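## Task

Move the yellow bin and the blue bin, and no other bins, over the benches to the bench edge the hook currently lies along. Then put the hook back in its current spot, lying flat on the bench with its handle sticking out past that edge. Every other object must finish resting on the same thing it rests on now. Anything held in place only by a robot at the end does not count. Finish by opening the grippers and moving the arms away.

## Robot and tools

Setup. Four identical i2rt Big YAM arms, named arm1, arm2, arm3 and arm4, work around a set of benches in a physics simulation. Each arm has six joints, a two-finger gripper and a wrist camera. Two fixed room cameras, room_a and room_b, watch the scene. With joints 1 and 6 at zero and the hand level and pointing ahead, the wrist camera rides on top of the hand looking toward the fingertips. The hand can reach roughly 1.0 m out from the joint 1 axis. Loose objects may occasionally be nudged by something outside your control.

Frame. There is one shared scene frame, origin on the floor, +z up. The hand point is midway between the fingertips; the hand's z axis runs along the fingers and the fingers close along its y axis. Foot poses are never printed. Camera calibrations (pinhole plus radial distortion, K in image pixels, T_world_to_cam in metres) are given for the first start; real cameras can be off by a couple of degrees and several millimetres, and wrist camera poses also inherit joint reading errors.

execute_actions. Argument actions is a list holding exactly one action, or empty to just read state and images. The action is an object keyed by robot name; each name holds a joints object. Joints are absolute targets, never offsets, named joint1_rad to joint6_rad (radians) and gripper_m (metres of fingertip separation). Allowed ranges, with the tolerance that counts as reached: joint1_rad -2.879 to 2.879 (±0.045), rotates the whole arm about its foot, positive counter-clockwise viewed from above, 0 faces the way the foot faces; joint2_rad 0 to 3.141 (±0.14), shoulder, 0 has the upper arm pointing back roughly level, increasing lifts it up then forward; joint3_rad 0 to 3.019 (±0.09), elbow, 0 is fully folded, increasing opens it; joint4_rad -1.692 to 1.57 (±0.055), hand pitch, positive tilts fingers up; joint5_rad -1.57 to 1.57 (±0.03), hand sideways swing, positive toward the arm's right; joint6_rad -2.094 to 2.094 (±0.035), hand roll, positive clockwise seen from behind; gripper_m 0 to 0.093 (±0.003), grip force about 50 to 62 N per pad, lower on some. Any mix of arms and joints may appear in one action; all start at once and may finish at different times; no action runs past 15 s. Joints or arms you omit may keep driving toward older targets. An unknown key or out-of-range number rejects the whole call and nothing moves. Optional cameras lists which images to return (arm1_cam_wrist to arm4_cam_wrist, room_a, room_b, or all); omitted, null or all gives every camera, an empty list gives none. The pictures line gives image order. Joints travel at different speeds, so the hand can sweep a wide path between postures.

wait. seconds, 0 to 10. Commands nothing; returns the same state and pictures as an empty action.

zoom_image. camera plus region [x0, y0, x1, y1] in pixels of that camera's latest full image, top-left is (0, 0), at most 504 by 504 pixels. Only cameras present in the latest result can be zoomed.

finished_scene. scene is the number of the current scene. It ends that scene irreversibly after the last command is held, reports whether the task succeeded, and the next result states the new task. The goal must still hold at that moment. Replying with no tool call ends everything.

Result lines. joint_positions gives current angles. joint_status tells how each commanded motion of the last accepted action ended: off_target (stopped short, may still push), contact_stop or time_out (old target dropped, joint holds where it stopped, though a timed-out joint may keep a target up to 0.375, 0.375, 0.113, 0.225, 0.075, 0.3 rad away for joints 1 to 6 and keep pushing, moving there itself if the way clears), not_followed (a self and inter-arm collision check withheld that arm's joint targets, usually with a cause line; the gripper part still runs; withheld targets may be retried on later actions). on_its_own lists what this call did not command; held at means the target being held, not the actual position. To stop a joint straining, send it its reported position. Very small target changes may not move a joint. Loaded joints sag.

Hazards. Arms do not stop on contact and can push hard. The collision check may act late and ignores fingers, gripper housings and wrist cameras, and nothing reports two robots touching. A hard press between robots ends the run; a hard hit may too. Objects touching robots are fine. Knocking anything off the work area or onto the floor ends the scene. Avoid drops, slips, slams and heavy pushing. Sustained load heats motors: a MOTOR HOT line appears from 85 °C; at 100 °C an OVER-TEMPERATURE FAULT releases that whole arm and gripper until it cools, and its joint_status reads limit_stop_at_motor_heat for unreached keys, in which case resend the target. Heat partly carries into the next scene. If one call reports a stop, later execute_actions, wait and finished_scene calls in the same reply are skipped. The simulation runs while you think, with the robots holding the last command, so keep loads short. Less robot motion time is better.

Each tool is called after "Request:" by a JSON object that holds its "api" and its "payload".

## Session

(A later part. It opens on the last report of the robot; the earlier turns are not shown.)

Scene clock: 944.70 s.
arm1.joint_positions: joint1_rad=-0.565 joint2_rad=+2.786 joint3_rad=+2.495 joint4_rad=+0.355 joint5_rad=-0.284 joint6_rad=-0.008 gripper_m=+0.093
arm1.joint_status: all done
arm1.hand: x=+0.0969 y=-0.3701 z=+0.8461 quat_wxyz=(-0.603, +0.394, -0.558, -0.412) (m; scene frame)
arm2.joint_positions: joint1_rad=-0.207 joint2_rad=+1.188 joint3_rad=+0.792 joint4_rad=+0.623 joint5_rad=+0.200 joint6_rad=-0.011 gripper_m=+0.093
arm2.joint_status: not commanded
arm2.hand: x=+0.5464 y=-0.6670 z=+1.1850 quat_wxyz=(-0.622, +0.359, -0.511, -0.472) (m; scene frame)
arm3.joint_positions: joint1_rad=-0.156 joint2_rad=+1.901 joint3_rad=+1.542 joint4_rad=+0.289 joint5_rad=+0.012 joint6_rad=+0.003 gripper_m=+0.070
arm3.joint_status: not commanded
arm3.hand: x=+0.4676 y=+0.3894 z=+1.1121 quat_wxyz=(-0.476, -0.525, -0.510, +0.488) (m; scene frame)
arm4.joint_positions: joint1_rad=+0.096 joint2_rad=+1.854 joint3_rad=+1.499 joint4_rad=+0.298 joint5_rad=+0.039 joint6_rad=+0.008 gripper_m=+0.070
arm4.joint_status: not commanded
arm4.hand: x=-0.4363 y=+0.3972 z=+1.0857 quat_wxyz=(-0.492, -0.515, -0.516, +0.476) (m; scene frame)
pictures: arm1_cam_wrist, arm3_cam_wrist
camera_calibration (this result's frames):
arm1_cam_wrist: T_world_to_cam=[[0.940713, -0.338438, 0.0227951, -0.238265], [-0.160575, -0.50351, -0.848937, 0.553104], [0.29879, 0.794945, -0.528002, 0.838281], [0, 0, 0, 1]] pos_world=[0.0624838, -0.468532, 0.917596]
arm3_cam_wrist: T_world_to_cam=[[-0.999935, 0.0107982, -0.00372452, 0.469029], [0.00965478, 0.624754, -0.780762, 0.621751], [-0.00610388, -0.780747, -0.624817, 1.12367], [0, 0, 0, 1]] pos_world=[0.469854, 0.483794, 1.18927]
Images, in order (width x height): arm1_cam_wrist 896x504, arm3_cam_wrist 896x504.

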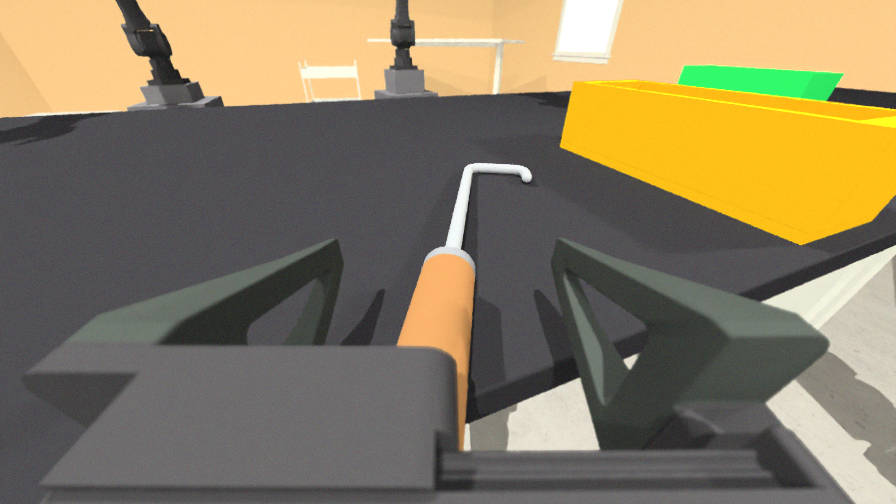

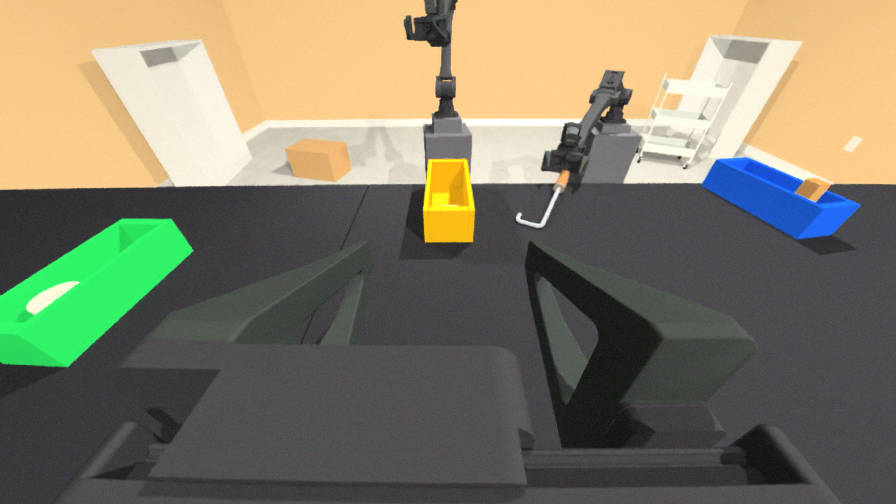

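Request:
{"api": "execute_actions", "payload": {"actions": [{"arm1":{"joints":{"joint2_rad":2.66,"joint3_rad":2.14,"joint4_rad":0.52,"joint5_rad":-0.22}}}], "cameras": ["arm1_cam_wrist","arm3_cam_wrist"]}}

Scene clock: 954.13 s.
arm1.joint_positions: joint1_rad=-0.565 joint2_rad=+2.645 joint3_rad=+2.143 joint4_rad=+0.504 joint5_rad=-0.223 joint6_rad=-0.008 gripper_m=+0.093
arm1.joint_status: all done
arm1.hand: x=+0.0801 y=-0.4089 z=+0.8097 quat_wxyz=(-0.594, +0.383, -0.591, -0.387) (m; scene frame)
arm2.joint_positions: joint1_rad=-0.207 joint2_rad=+1.188 joint3_rad=+0.792 joint4_rad=+0.623 joint5_rad=+0.200 joint6_rad=-0.011 gripper_m=+0.093
arm2.joint_status: not commanded
arm2.hand: x=+0.5464 y=-0.6670 z=+1.1850 quat_wxyz=(-0.622, +0.359, -0.511, -0.472) (m; scene frame)
arm3.joint_positions: joint1_rad=-0.156 joint2_rad=+1.901 joint3_rad=+1.542 joint4_rad=+0.289 joint5_rad=+0.012 joint6_rad=+0.003 gripper_m=+0.070
arm3.joint_status: not commanded
arm3.hand: x=+0.4676 y=+0.3894 z=+1.1121 quat_wxyz=(-0.476, -0.525, -0.510, +0.488) (m; scene frame)
arm4.joint_positions: joint1_rad=+0.096 joint2_rad=+1.854 joint3_rad=+1.499 joint4_rad=+0.298 joint5_rad=+0.039 joint6_rad=+0.008 gripper_m=+0.070
arm4.joint_status: not commanded
arm4.hand: x=-0.4363 y=+0.3972 z=+1.0857 quat_wxyz=(-0.492, -0.515, -0.516, +0.476) (m; scene frame)
pictures: arm1_cam_wrist, arm3_cam_wrist
camera_calibration (this result's frames):
arm1_cam_wrist: T_world_to_cam=[[0.918993, -0.394254, 0.00390988, -0.240609], [-0.224888, -0.532301, -0.816138, 0.466768], [0.323847, 0.749146, -0.577844, 0.874568], [0, 0, 0, 1]] pos_world=[0.0428629, -0.501579, 0.887251]
arm3_cam_wrist: T_world_to_cam=[[-0.999935, 0.0107982, -0.00372452, 0.469029], [0.00965478, 0.624754, -0.780762, 0.621751], [-0.00610388, -0.780747, -0.624817, 1.12367], [0, 0, 0, 1]] pos_world=[0.469854, 0.483794, 1.18927]
Images, in order (width x height): arm1_cam_wrist 896x504, arm3_cam_wrist 896x504.

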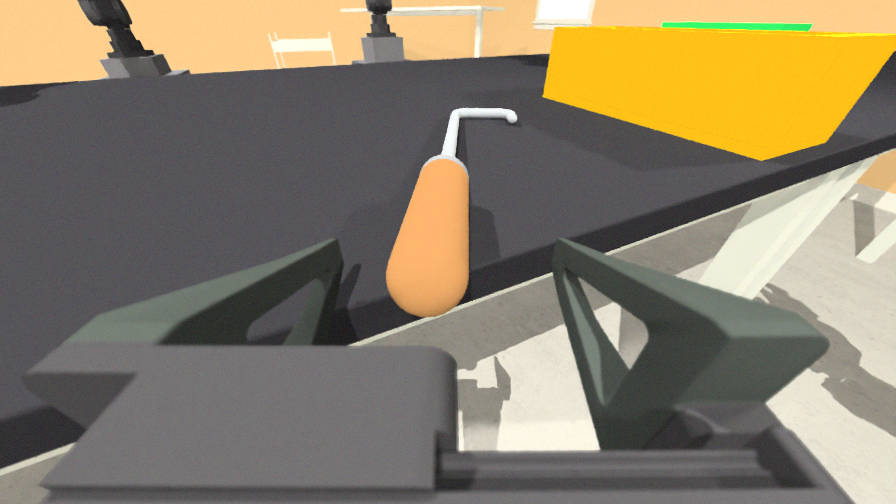

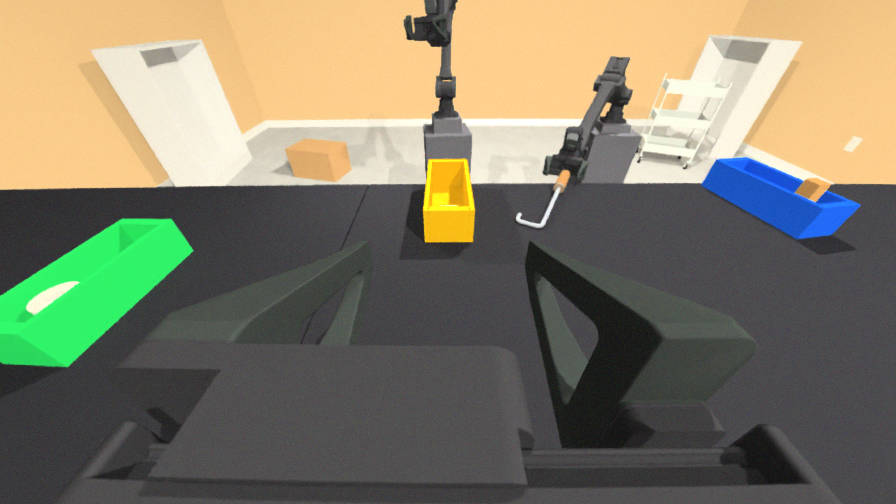

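Request:
{"api": "execute_actions", "payload": {"actions": [{"arm1":{"joints":{"joint1_rad":-0.54,"joint2_rad":2.66,"joint3_rad":2.34,"joint4_rad":0.335,"joint5_rad":-0.16}}}], "cameras": []}}

Request:
{"api": "execute_actions", "payload": {"actions": [{"arm1":{"joints":{"joint2_rad":2.815,"joint3_rad":2.49}}}], "cameras": ["arm1_cam_wrist","arm3_cam_wrist"]}}

Scene clock: 970.67 s.
arm1.joint_positions: joint1_rad=-0.545 joint2_rad=+2.642 joint3_rad=+2.305 joint4_rad=+0.350 joint5_rad=-0.163 joint6_rad=-0.008 gripper_m=+0.093
arm1.joint_status: all done
arm1.hand: x=+0.0891 y=-0.3827 z=+0.8710 quat_wxyz=(-0.605, +0.370, -0.596, -0.376) (m; scene frame)
arm2.joint_positions: joint1_rad=-0.207 joint2_rad=+1.188 joint3_rad=+0.792 joint4_rad=+0.623 joint5_rad=+0.200 joint6_rad=-0.011 gripper_m=+0.093
arm2.joint_status: not commanded
arm2.hand: x=+0.5464 y=-0.6670 z=+1.1850 quat_wxyz=(-0.622, +0.359, -0.511, -0.472) (m; scene frame)
arm3.joint_positions: joint1_rad=-0.156 joint2_rad=+1.901 joint3_rad=+1.542 joint4_rad=+0.289 joint5_rad=+0.012 joint6_rad=+0.003 gripper_m=+0.070
arm3.joint_status: not commanded
arm3.hand: x=+0.4676 y=+0.3894 z=+1.1121 quat_wxyz=(-0.476, -0.525, -0.510, +0.488) (m; scene frame)
arm4.joint_positions: joint1_rad=+0.096 joint2_rad=+1.854 joint3_rad=+1.499 joint4_rad=+0.298 joint5_rad=+0.039 joint6_rad=+0.008 gripper_m=+0.070
arm4.joint_status: not commanded
arm4.hand: x=-0.4363 y=+0.3972 z=+1.0857 quat_wxyz=(-0.492, -0.515, -0.516, +0.476) (m; scene frame)
pictures: none
No camera images: the call's "cameras" was empty. Leave "cameras" out to get every camera's image.

Scene clock: 971.60 s.
arm1.joint_positions: joint1_rad=-0.545 joint2_rad=+2.778 joint3_rad=+2.444 joint4_rad=+0.351 joint5_rad=-0.162 joint6_rad=+0.003 gripper_m=+0.093
arm1.joint_status: all done
arm1.hand: x=+0.0967 y=-0.3714 z=+0.8230 quat_wxyz=(-0.605, +0.366, -0.596, -0.380) (m; scene frame)
arm2.joint_positions: joint1_rad=-0.207 joint2_rad=+1.188 joint3_rad=+0.792 joint4_rad=+0.623 joint5_rad=+0.200 joint6_rad=-0.011 gripper_m=+0.093
arm2.joint_status: not commanded
arm2.hand: x=+0.5464 y=-0.6670 z=+1.1850 quat_wxyz=(-0.622, +0.359, -0.511, -0.472) (m; scene frame)
arm3.joint_positions: joint1_rad=-0.156 joint2_rad=+1.901 joint3_rad=+1.542 joint4_rad=+0.289 joint5_rad=+0.012 joint6_rad=+0.003 gripper_m=+0.070
arm3.joint_status: not commanded
arm3.hand: x=+0.4676 y=+0.3894 z=+1.1121 quat_wxyz=(-0.476, -0.525, -0.510, +0.488) (m; scene frame)
arm4.joint_positions: joint1_rad=+0.096 joint2_rad=+1.854 joint3_rad=+1.499 joint4_rad=+0.298 joint5_rad=+0.039 joint6_rad=+0.008 gripper_m=+0.070
arm4.joint_status: not commanded
arm4.hand: x=-0.4363 y=+0.3972 z=+1.0857 quat_wxyz=(-0.492, -0.515, -0.516, +0.476) (m; scene frame)
pictures: arm1_cam_wrist, arm3_cam_wrist
camera_calibration (this result's frames):
arm1_cam_wrist: T_world_to_cam=[[0.90197, -0.431773, -0.00479097, -0.24624], [-0.247833, -0.508573, -0.82458, 0.519295], [0.353595, 0.744934, -0.565725, 0.83436], [0, 0, 0, 1]] pos_world=[0.0557739, -0.463764, 0.899039]
arm3_cam_wrist: T_world_to_cam=[[-0.999935, 0.0107982, -0.00372452, 0.469029], [0.00965478, 0.624754, -0.780762, 0.621751], [-0.00610388, -0.780747, -0.624817, 1.12367], [0, 0, 0, 1]] pos_world=[0.469854, 0.483794, 1.18927]
Images, in order (width x height): arm1_cam_wrist 896x504, arm3_cam_wrist 896x504.

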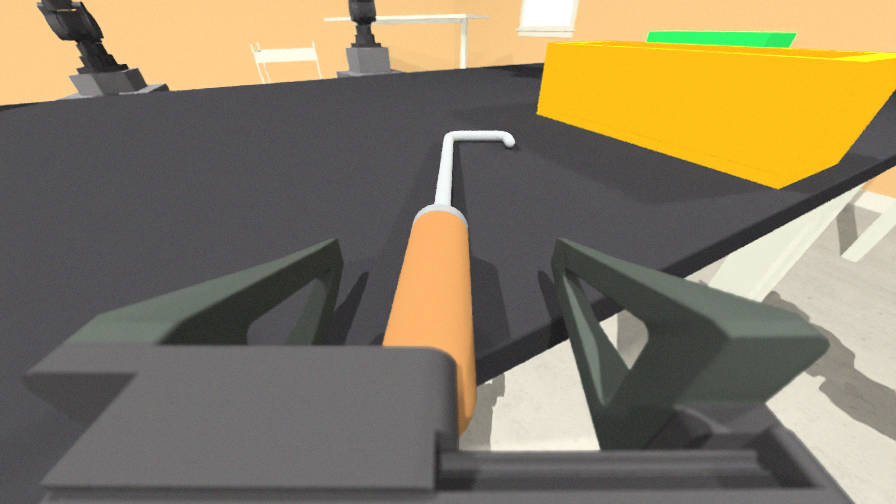

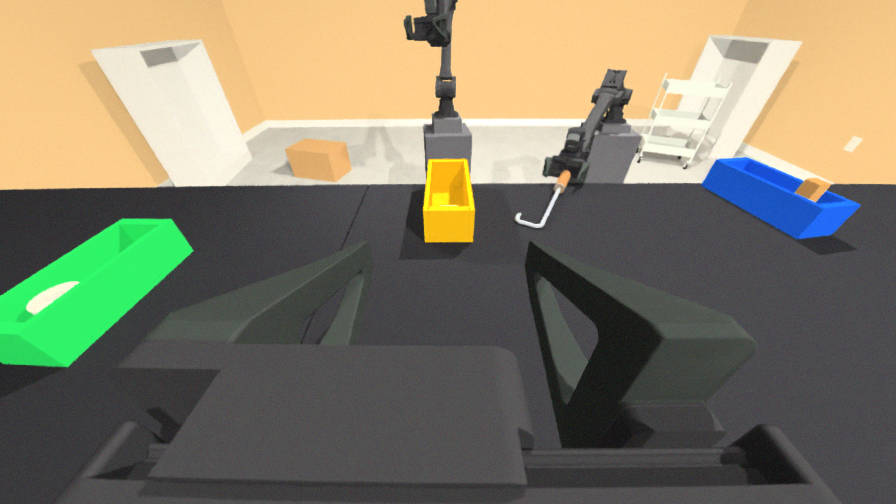

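Request:
{"api": "execute_actions", "payload": {"actions": [{"arm1":{"joints":{"joint2_rad":2.845,"joint4_rad":0.32}}}], "cameras": ["arm1_cam_wrist"]}}

Scene clock: 976.53 s.
arm1.joint_positions: joint1_rad=-0.545 joint2_rad=+2.778 joint3_rad=+2.446 joint4_rad=+0.341 joint5_rad=-0.162 joint6_rad=+0.003 gripper_m=+0.093
arm1.joint_status: all done
arm1.hand: x=+0.0968 y=-0.3711 z=+0.8216 quat_wxyz=(-0.602, +0.367, -0.599, -0.379) (m; scene frame)
arm2.joint_positions: joint1_rad=-0.207 joint2_rad=+1.188 joint3_rad=+0.792 joint4_rad=+0.623 joint5_rad=+0.200 joint6_rad=-0.011 gripper_m=+0.093
arm2.joint_status: not commanded
arm2.hand: x=+0.5464 y=-0.6670 z=+1.1850 quat_wxyz=(-0.622, +0.359, -0.511, -0.472) (m; scene frame)
arm3.joint_positions: joint1_rad=-0.156 joint2_rad=+1.901 joint3_rad=+1.542 joint4_rad=+0.289 joint5_rad=+0.012 joint6_rad=+0.003 gripper_m=+0.070
arm3.joint_status: not commanded
arm3.hand: x=+0.4676 y=+0.3894 z=+1.1121 quat_wxyz=(-0.476, -0.525, -0.510, +0.488) (m; scene frame)
arm4.joint_positions: joint1_rad=+0.096 joint2_rad=+1.854 joint3_rad=+1.499 joint4_rad=+0.298 joint5_rad=+0.039 joint6_rad=+0.008 gripper_m=+0.070
arm4.joint_status: not commanded
arm4.hand: x=-0.4363 y=+0.3972 z=+1.0857 quat_wxyz=(-0.492, -0.515, -0.516, +0.476) (m; scene frame)
pictures: arm1_cam_wrist
camera_calibration (this result's frames):
arm1_cam_wrist: T_world_to_cam=[[0.901982, -0.431729, -0.00618972, -0.245118], [-0.251626, -0.513948, -0.820086, 0.51298], [0.350873, 0.741261, -0.572207, 0.83755], [0, 0, 0, 1]] pos_world=[0.0562969, -0.463023, 0.898422]
Images, in order (width x height): arm1_cam_wrist 896x504.

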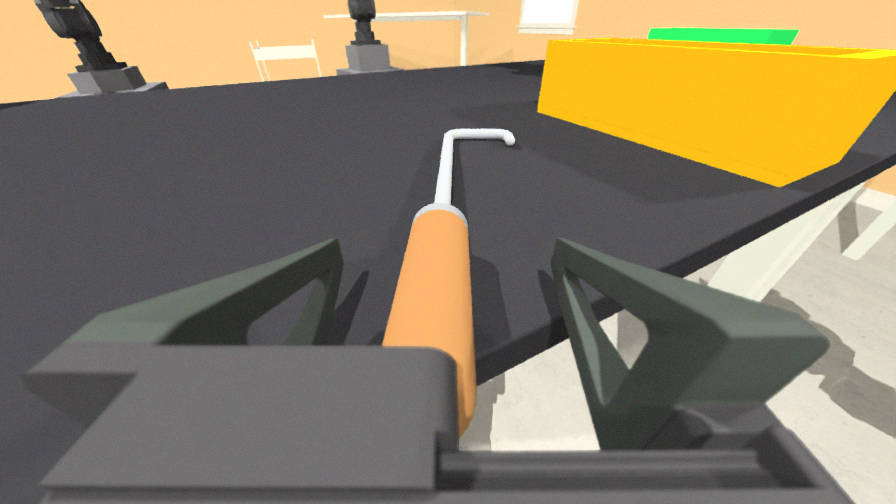

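Request:
{"api": "execute_actions", "payload": {"actions": [{"arm1":{"joints":{"gripper_m":0.0}}}], "cameras": ["arm1_cam_wrist","arm3_cam_wrist"]}}

Scene clock: 981.77 s.
arm1.joint_positions: joint1_rad=-0.545 joint2_rad=+2.784 joint3_rad=+2.447 joint4_rad=+0.338 joint5_rad=-0.162 joint6_rad=+0.004 gripper_m=+0.031
arm1.joint_status: gripper_m off_target (ended at +0.031, target +0.000)
arm1.hand: x=+0.0961 y=-0.3708 z=+0.8158 quat_wxyz=(-0.600, +0.368, -0.602, -0.378) (m; scene frame)
arm2.joint_positions: joint1_rad=-0.207 joint2_rad=+1.188 joint3_rad=+0.792 joint4_rad=+0.623 joint5_rad=+0.200 joint6_rad=-0.011 gripper_m=+0.093
arm2.joint_status: not commanded
arm2.hand: x=+0.5464 y=-0.6670 z=+1.1850 quat_wxyz=(-0.622, +0.359, -0.511, -0.472) (m; scene frame)
arm3.joint_positions: joint1_rad=-0.156 joint2_rad=+1.901 joint3_rad=+1.542 joint4_rad=+0.289 joint5_rad=+0.012 joint6_rad=+0.003 gripper_m=+0.070
arm3.joint_status: not commanded
arm3.hand: x=+0.4676 y=+0.3894 z=+1.1121 quat_wxyz=(-0.476, -0.525, -0.510, +0.488) (m; scene frame)
arm4.joint_positions: joint1_rad=+0.096 joint2_rad=+1.854 joint3_rad=+1.499 joint4_rad=+0.298 joint5_rad=+0.039 joint6_rad=+0.008 gripper_m=+0.070
arm4.joint_status: not commanded
arm4.hand: x=-0.4363 y=+0.3972 z=+1.0857 quat_wxyz=(-0.492, -0.515, -0.516, +0.476) (m; scene frame)
pictures: arm1_cam_wrist, arm3_cam_wrist
camera_calibration (this result's frames):
arm1_cam_wrist: T_world_to_cam=[[0.902316, -0.431002, -0.00796691, -0.242619], [-0.255274, -0.519348, -0.815545, 0.502881], [0.347364, 0.737913, -0.578639, 0.838614], [0, 0, 0, 1]] pos_world=[0.0559871, -0.462223, 0.893444]
arm3_cam_wrist: T_world_to_cam=[[-0.999935, 0.0107982, -0.00372452, 0.469029], [0.00965478, 0.624754, -0.780762, 0.621751], [-0.00610388, -0.780747, -0.624817, 1.12367], [0, 0, 0, 1]] pos_world=[0.469854, 0.483794, 1.18927]
Images, in order (width x height): arm1_cam_wrist 896x504, arm3_cam_wrist 896x504.

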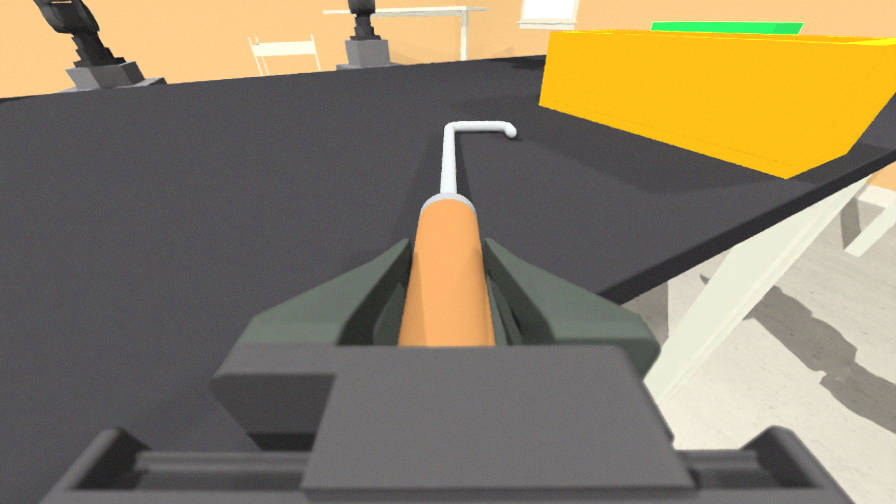

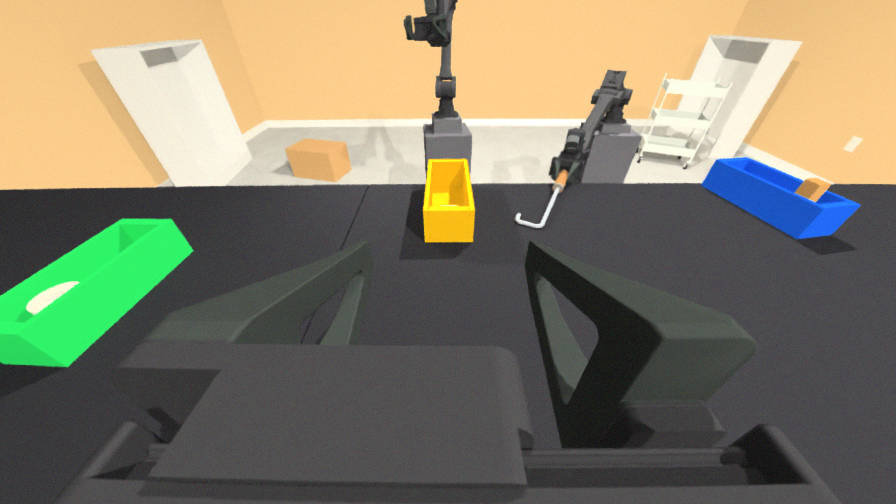

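Request:
{"api": "execute_actions", "payload": {"actions": [{"arm1":{"joints":{"joint1_rad":-0.655,"joint2_rad":2.785,"joint3_rad":2.46,"joint4_rad":0.35,"joint5_rad":-0.73}}}], "cameras": ["arm1_cam_wrist","arm3_cam_wrist","arm4_cam_wrist"]}}

Scene clock: 990.30 s.
arm1.joint_positions: joint1_rad=-0.670 joint2_rad=+2.784 joint3_rad=+2.447 joint4_rad=+0.338 joint5_rad=-0.723 joint6_rad=+0.004 gripper_m=+0.031
arm1.joint_status: all done
arm1.hand: x=+0.1048 y=-0.4191 z=+0.8153 quat_wxyz=(-0.505, +0.489, -0.506, -0.499) (m; scene frame)
arm2.joint_positions: joint1_rad=-0.207 joint2_rad=+1.188 joint3_rad=+0.792 joint4_rad=+0.623 joint5_rad=+0.200 joint6_rad=-0.011 gripper_m=+0.093
arm2.joint_status: not commanded
arm2.hand: x=+0.5464 y=-0.6670 z=+1.1850 quat_wxyz=(-0.622, +0.359, -0.511, -0.472) (m; scene frame)
arm3.joint_positions: joint1_rad=-0.156 joint2_rad=+1.901 joint3_rad=+1.542 joint4_rad=+0.289 joint5_rad=+0.012 joint6_rad=+0.003 gripper_m=+0.070
arm3.joint_status: not commanded
arm3.hand: x=+0.4676 y=+0.3894 z=+1.1121 quat_wxyz=(-0.476, -0.525, -0.510, +0.488) (m; scene frame)
arm4.joint_positions: joint1_rad=+0.096 joint2_rad=+1.854 joint3_rad=+1.499 joint4_rad=+0.298 joint5_rad=+0.039 joint6_rad=+0.008 gripper_m=+0.070
arm4.joint_status: not commanded
arm4.hand: x=-0.4363 y=+0.3972 z=+1.0857 quat_wxyz=(-0.492, -0.515, -0.516, +0.476) (m; scene frame)
pictures: arm1_cam_wrist, arm3_cam_wrist, arm4_cam_wrist
camera_calibration (this result's frames):
arm1_cam_wrist: T_world_to_cam=[[0.99994, -0.00997827, -0.00456592, -0.107896], [-0.00947728, -0.575565, -0.817701, 0.432064], [0.00553125, 0.817695, -0.575625, 0.937688], [0, 0, 0, 1]] pos_world=[0.106798, -0.519138, 0.892564]
arm3_cam_wrist: T_world_to_cam=[[-0.999935, 0.0107982, -0.00372452, 0.469029], [0.00965478, 0.624754, -0.780762, 0.621751], [-0.00610388, -0.780747, -0.624817, 1.12367], [0, 0, 0, 1]] pos_world=[0.469854, 0.483794, 1.18927]
arm4_cam_wrist: T_world_to_cam=[[-0.999941, -0.00543868, -0.00936616, -0.422547], [0.00370804, 0.640608, -0.767859, 0.586255], [0.0101762, -0.767849, -0.640551, 1.12504], [0, 0, 0, 1]] pos_world=[-0.436145, 0.486005, 1.16685]
Images, in order (width x height): arm1_cam_wrist 896x504, arm3_cam_wrist 896x504, arm4_cam_wrist 896x504.

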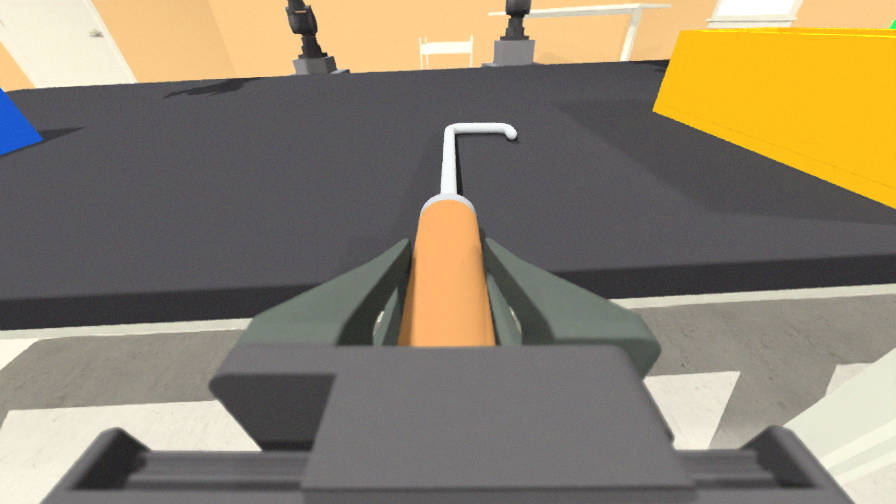

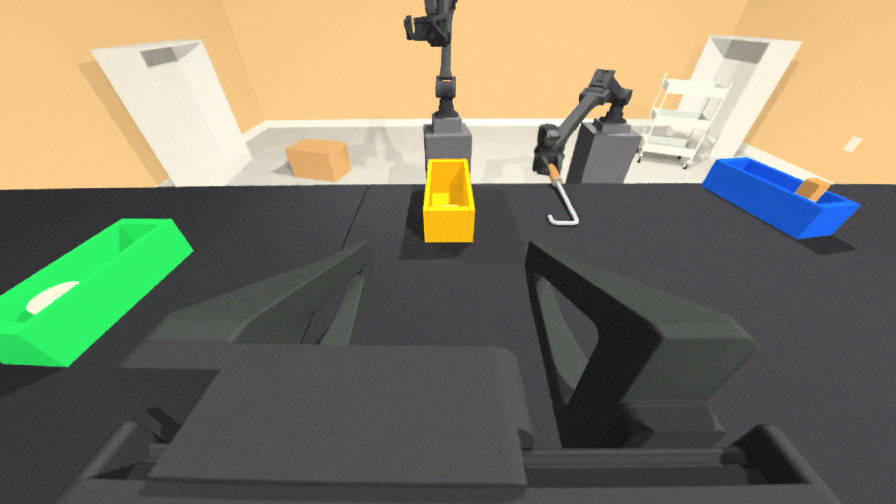

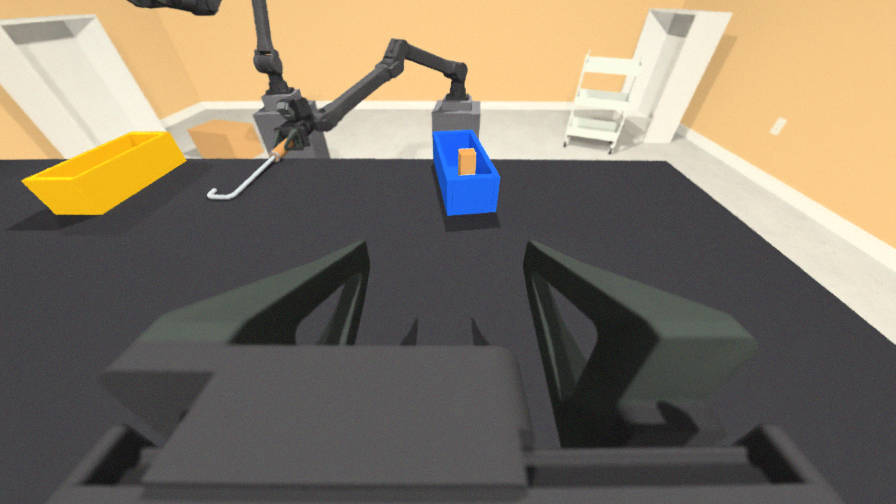

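Request:
{"api": "zoom_image", "payload": {"camera": "arm3_cam_wrist", "region": [500, 140, 640, 240]}}

Region (500, 140, 640, 240) of arm3_cam_wrist's 896x504 image, scaled by 3.600, with more detail than that image has; it fills the top 360 rows of this view, and the rest is white.

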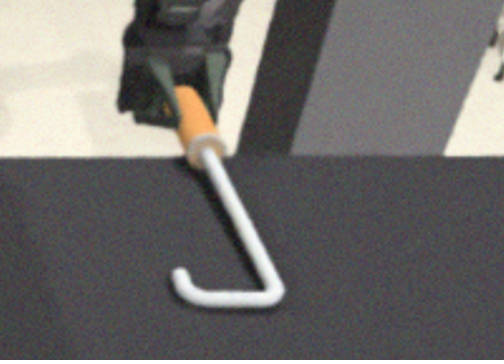

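Request:
{"api": "execute_actions", "payload": {"actions": [{"arm1":{"joints":{"joint1_rad":-0.63,"joint2_rad":2.73,"joint3_rad":2.305,"joint4_rad":0.42,"joint5_rad":-0.74}}}], "cameras": ["arm1_cam_wrist","arm3_cam_wrist"]}}

Scene clock: 1007.00 s.
arm1.joint_positions: joint1_rad=-0.644 joint2_rad=+2.729 joint3_rad=+2.327 joint4_rad=+0.406 joint5_rad=-0.732 joint6_rad=+0.003 gripper_m=+0.031
arm1.joint_status: all done
arm1.hand: x=+0.0742 y=-0.4148 z=+0.8134 quat_wxyz=(-0.498, +0.498, -0.496, -0.508) (m; scene frame)
arm2.joint_positions: joint1_rad=-0.207 joint2_rad=+1.188 joint3_rad=+0.792 joint4_rad=+0.623 joint5_rad=+0.200 joint6_rad=-0.011 gripper_m=+0.093
arm2.joint_status: not commanded
arm2.hand: x=+0.5464 y=-0.6670 z=+1.1850 quat_wxyz=(-0.622, +0.359, -0.511, -0.472) (m; scene frame)
arm3.joint_positions: joint1_rad=-0.156 joint2_rad=+1.901 joint3_rad=+1.542 joint4_rad=+0.289 joint5_rad=+0.012 joint6_rad=+0.003 gripper_m=+0.070
arm3.joint_status: not commanded
arm3.hand: x=+0.4676 y=+0.3894 z=+1.1121 quat_wxyz=(-0.476, -0.525, -0.510, +0.488) (m; scene frame)
arm4.joint_positions: joint1_rad=+0.096 joint2_rad=+1.854 joint3_rad=+1.499 joint4_rad=+0.298 joint5_rad=+0.039 joint6_rad=+0.008 gripper_m=+0.070
arm4.joint_status: not commanded
arm4.hand: x=-0.4363 y=+0.3972 z=+1.0857 quat_wxyz=(-0.492, -0.515, -0.516, +0.476) (m; scene frame)
pictures: arm1_cam_wrist, arm3_cam_wrist
camera_calibration (this result's frames):
arm1_cam_wrist: T_world_to_cam=[[0.999693, 0.0247043, -0.00207199, -0.0648158], [0.0124795, -0.57369, -0.818978, 0.432883], [-0.021421, 0.8187, -0.573822, 0.934223], [0, 0, 0, 1]] pos_world=[0.0794057, -0.514907, 0.890464]
arm3_cam_wrist: T_world_to_cam=[[-0.999935, 0.0107982, -0.00372452, 0.469029], [0.00965478, 0.624754, -0.780762, 0.621751], [-0.00610388, -0.780747, -0.624817, 1.12367], [0, 0, 0, 1]] pos_world=[0.469854, 0.483794, 1.18927]
Images, in order (width x height): arm1_cam_wrist 896x504, arm3_cam_wrist 896x504.

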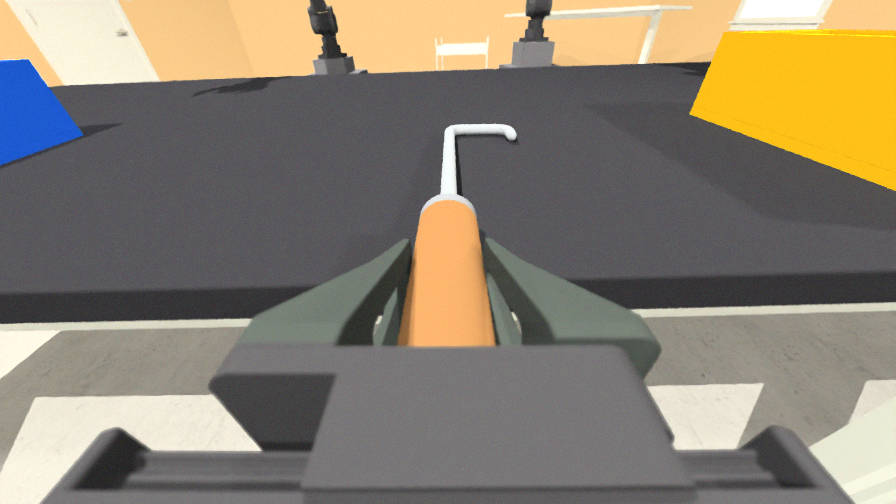

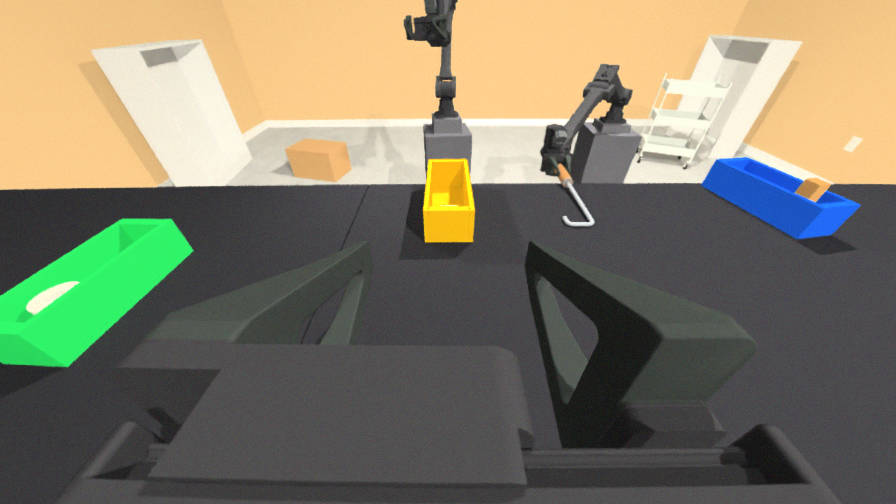

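Good. Release and clear.

Request:
{"api": "execute_actions", "payload": {"actions": [{"arm1":{"joints":{"gripper_m":0.093}}}], "cameras": []}}

Request:
{"api": "execute_actions", "payload": {"actions": [{"arm1":{"joints":{"joint2_rad":2.1,"joint3_rad":1.7}},"arm3":{"joints":{"joint2_rad":1.4,"joint3_rad":1.05}},"arm4":{"joints":{"joint2_rad":1.35,"joint3_rad":1.0}}}]}}

Scene clock: 1011.47 s.
arm1.joint_positions: joint1_rad=-0.639 joint2_rad=+2.729 joint3_rad=+2.317 joint4_rad=+0.406 joint5_rad=-0.737 joint6_rad=+0.003 gripper_m=+0.093
arm1.joint_status: all done
arm1.hand: x=+0.0684 y=-0.4132 z=+0.8081 quat_wxyz=(-0.492, +0.500, -0.497, -0.510) (m; scene frame)
arm2.joint_positions: joint1_rad=-0.207 joint2_rad=+1.188 joint3_rad=+0.792 joint4_rad=+0.623 joint5_rad=+0.200 joint6_rad=-0.011 gripper_m=+0.093
arm2.joint_status: not commanded
arm2.hand: x=+0.5464 y=-0.6670 z=+1.1850 quat_wxyz=(-0.622, +0.359, -0.511, -0.472) (m; scene frame)
arm3.joint_positions: joint1_rad=-0.156 joint2_rad=+1.901 joint3_rad=+1.542 joint4_rad=+0.289 joint5_rad=+0.012 joint6_rad=+0.003 gripper_m=+0.070
arm3.joint_status: not commanded
arm3.hand: x=+0.4676 y=+0.3894 z=+1.1121 quat_wxyz=(-0.476, -0.525, -0.510, +0.488) (m; scene frame)
arm4.joint_positions: joint1_rad=+0.096 joint2_rad=+1.854 joint3_rad=+1.499 joint4_rad=+0.298 joint5_rad=+0.039 joint6_rad=+0.008 gripper_m=+0.070
arm4.joint_status: not commanded
arm4.hand: x=-0.4363 y=+0.3972 z=+1.0857 quat_wxyz=(-0.492, -0.515, -0.516, +0.476) (m; scene frame)
pictures: none
No camera images: the call's "cameras" was empty. Leave "cameras" out to get every camera's image.

Scene clock: 1013.10 s.
arm1.joint_positions: joint1_rad=-0.639 joint2_rad=+2.070 joint3_rad=+1.709 joint4_rad=+0.414 joint5_rad=-0.738 joint6_rad=+0.003 gripper_m=+0.093
arm1.joint_status: all done
arm1.hand: x=-0.0131 y=-0.5103 z=+1.0481 quat_wxyz=(-0.512, +0.499, -0.476, -0.511) (m; scene frame)
arm2.joint_positions: joint1_rad=-0.207 joint2_rad=+1.188 joint3_rad=+0.792 joint4_rad=+0.623 joint5_rad=+0.200 joint6_rad=-0.011 gripper_m=+0.093
arm2.joint_status: not commanded
arm2.hand: x=+0.5464 y=-0.6670 z=+1.1850 quat_wxyz=(-0.622, +0.359, -0.511, -0.472) (m; scene frame)
arm3.joint_positions: joint1_rad=-0.156 joint2_rad=+1.389 joint3_rad=+1.048 joint4_rad=+0.289 joint5_rad=+0.012 joint6_rad=+0.003 gripper_m=+0.070
arm3.joint_status: all done
arm3.hand: x=+0.4704 y=+0.5756 z=+1.1716 quat_wxyz=(-0.481, -0.520, -0.505, +0.493) (m; scene frame)
arm4.joint_positions: joint1_rad=+0.096 joint2_rad=+1.342 joint3_rad=+1.007 joint4_rad=+0.298 joint5_rad=+0.039 joint6_rad=+0.008 gripper_m=+0.070
arm4.joint_status: all done
arm4.hand: x=-0.4473 y=+0.5846 z=+1.1384 quat_wxyz=(-0.497, -0.510, -0.511, +0.481) (m; scene frame)
pictures: arm1_cam_wrist, arm2_cam_wrist, arm3_cam_wrist, arm4_cam_wrist, room_a, room_b
camera_calibration (this result's frames):
arm1_cam_wrist: T_world_to_cam=[[0.998899, 0.0346594, 0.0316029, -0.00501415], [0.0453647, -0.542685, -0.83871, 0.608357], [-0.0119188, 0.839221, -0.54366, 1.12424], [0, 0, 0, 1]] pos_world=[-0.00918973, -0.613168, 1.1216]
arm2_cam_wrist: T_world_to_cam=[[0.956952, -0.289082, -0.0259735, -0.68537], [-0.138803, -0.377208, -0.915668, 0.915296], [0.254906, 0.879855, -0.401095, 1.05083], [0, 0, 0, 1]] pos_world=[0.515049, -0.777448, 1.24179]
arm3_cam_wrist: T_world_to_cam=[[-0.999936, 0.0107201, -0.00364947, 0.469998], [0.00943433, 0.610355, -0.792072, 0.573548], [-0.00626364, -0.792055, -0.610417, 1.29593], [0, 0, 0, 1]] pos_world=[0.472674, 0.671343, 1.24706]
arm4_cam_wrist: T_world_to_cam=[[-0.999932, -0.00542062, -0.0103592, -0.430895], [0.00469514, 0.625275, -0.78039, 0.530364], [0.0107075, -0.780385, -0.625207, 1.293], [0, 0, 0, 1]] pos_world=[-0.447201, 0.675075, 1.21782]
Images, in order (width x height): arm1_cam_wrist 896x504, arm2_cam_wrist 896x504, arm3_cam_wrist 896x504, arm4_cam_wrist 896x504, room_a 896x504, room_b 896x504.

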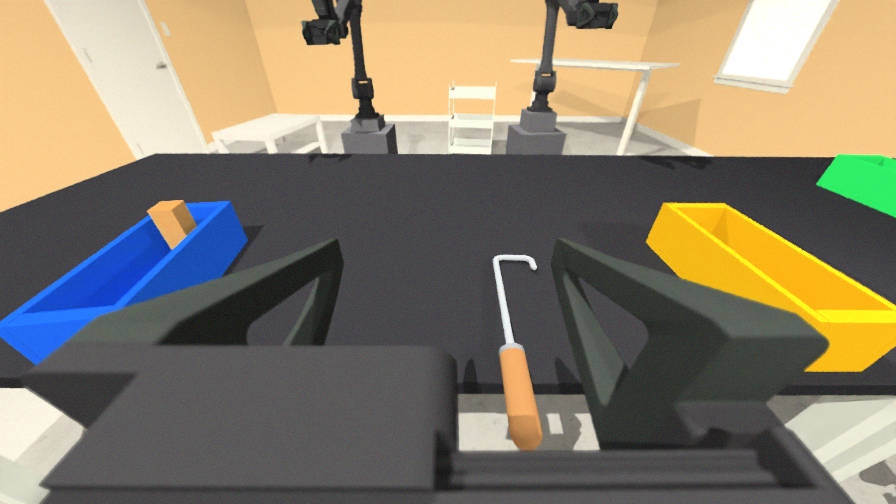

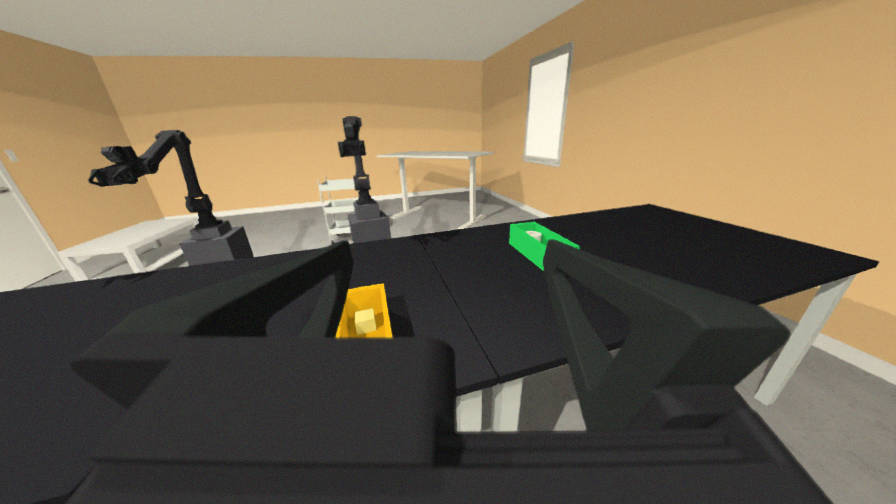

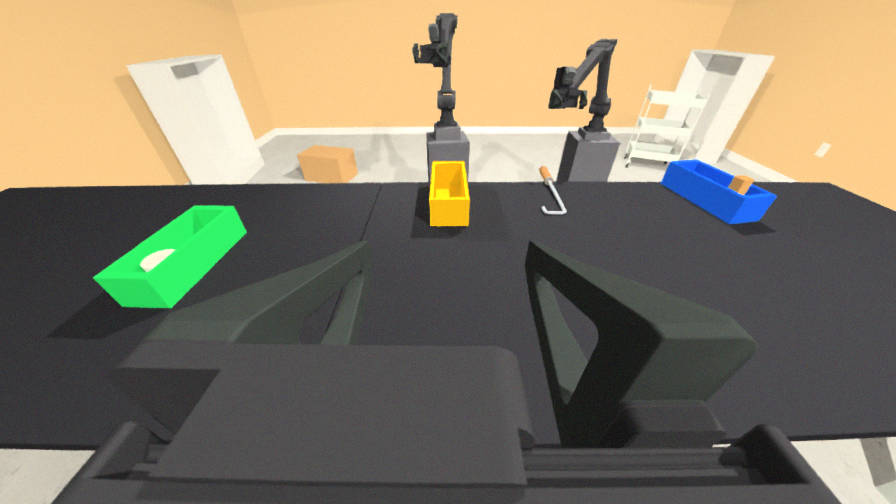

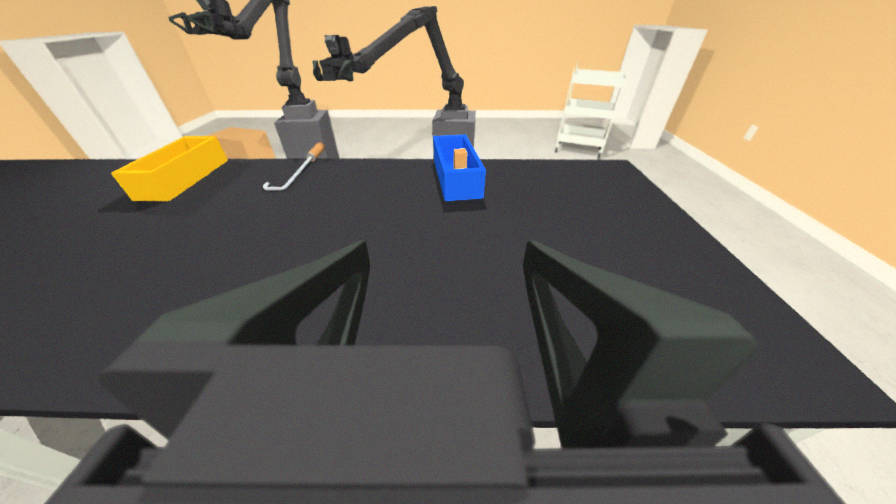

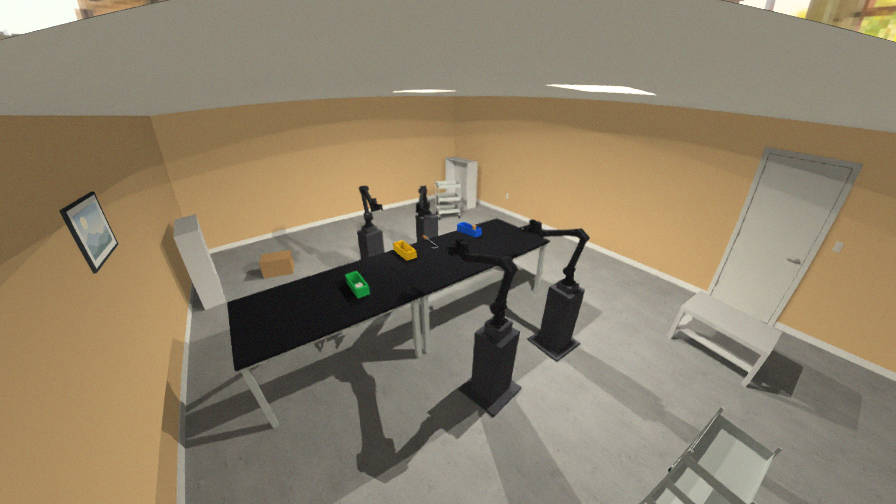

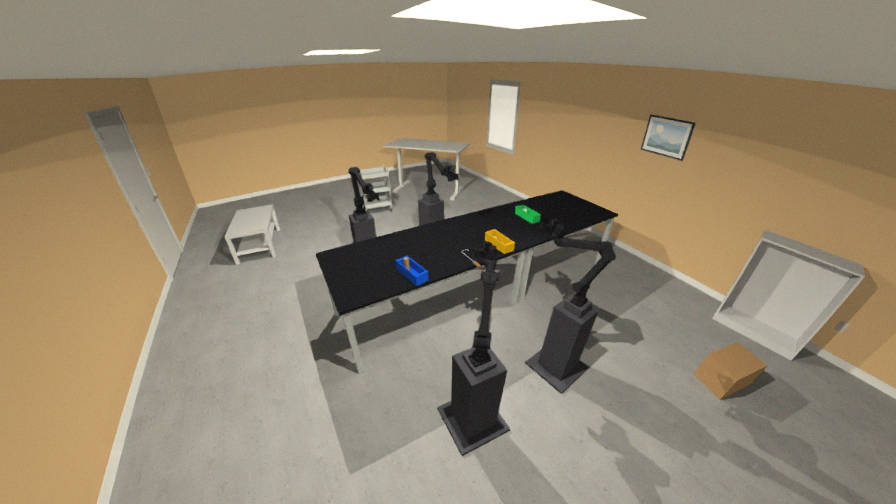

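Request:
{"api": "execute_actions", "payload": {"actions": [], "cameras": ["room_a","room_b"]}}

Scene clock: 1028.70 s.
arm1.joint_positions: joint1_rad=-0.639 joint2_rad=+2.070 joint3_rad=+1.709 joint4_rad=+0.414 joint5_rad=-0.738 joint6_rad=+0.003 gripper_m=+0.093
arm1.joint_status: all done
arm1.hand: x=-0.0131 y=-0.5103 z=+1.0481 quat_wxyz=(-0.512, +0.499, -0.476, -0.511) (m; scene frame)
arm2.joint_positions: joint1_rad=-0.207 joint2_rad=+1.188 joint3_rad=+0.792 joint4_rad=+0.623 joint5_rad=+0.200 joint6_rad=-0.011 gripper_m=+0.093
arm2.joint_status: not commanded
arm2.hand: x=+0.5464 y=-0.6670 z=+1.1850 quat_wxyz=(-0.622, +0.359, -0.511, -0.472) (m; scene frame)
arm3.joint_positions: joint1_rad=-0.156 joint2_rad=+1.389 joint3_rad=+1.048 joint4_rad=+0.289 joint5_rad=+0.012 joint6_rad=+0.003 gripper_m=+0.070
arm3.joint_status: all done
arm3.hand: x=+0.4704 y=+0.5756 z=+1.1716 quat_wxyz=(-0.481, -0.520, -0.505, +0.493) (m; scene frame)
arm4.joint_positions: joint1_rad=+0.096 joint2_rad=+1.342 joint3_rad=+1.007 joint4_rad=+0.298 joint5_rad=+0.039 joint6_rad=+0.008 gripper_m=+0.070
arm4.joint_status: all done
arm4.hand: x=-0.4473 y=+0.5846 z=+1.1384 quat_wxyz=(-0.497, -0.510, -0.511, +0.481) (m; scene frame)
pictures: room_a, room_b
Images, in order (width x height): room_a 896x504, room_b 896x504.

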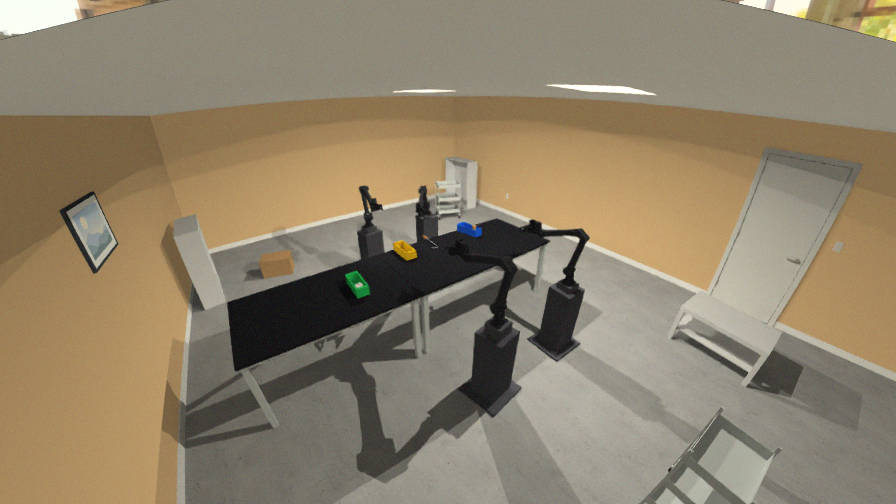

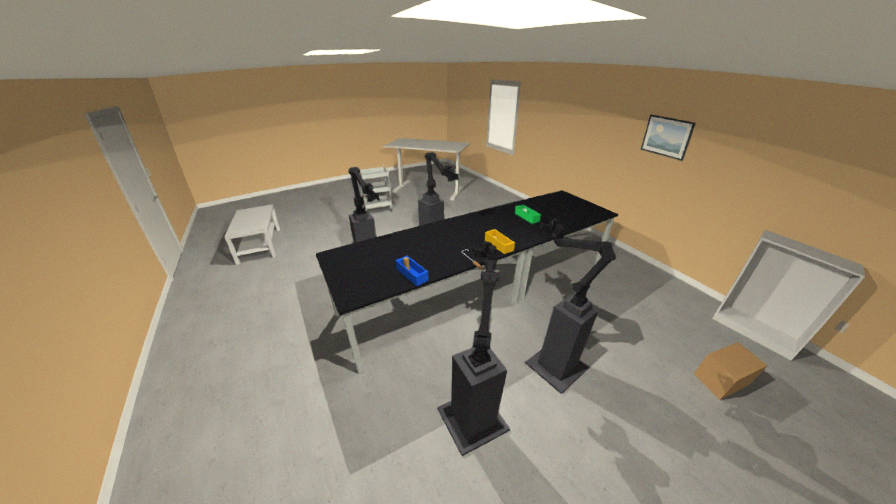

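Request:
{"api": "finished_scene", "payload": {"scene": 1}}

The scene is finished: the task was done.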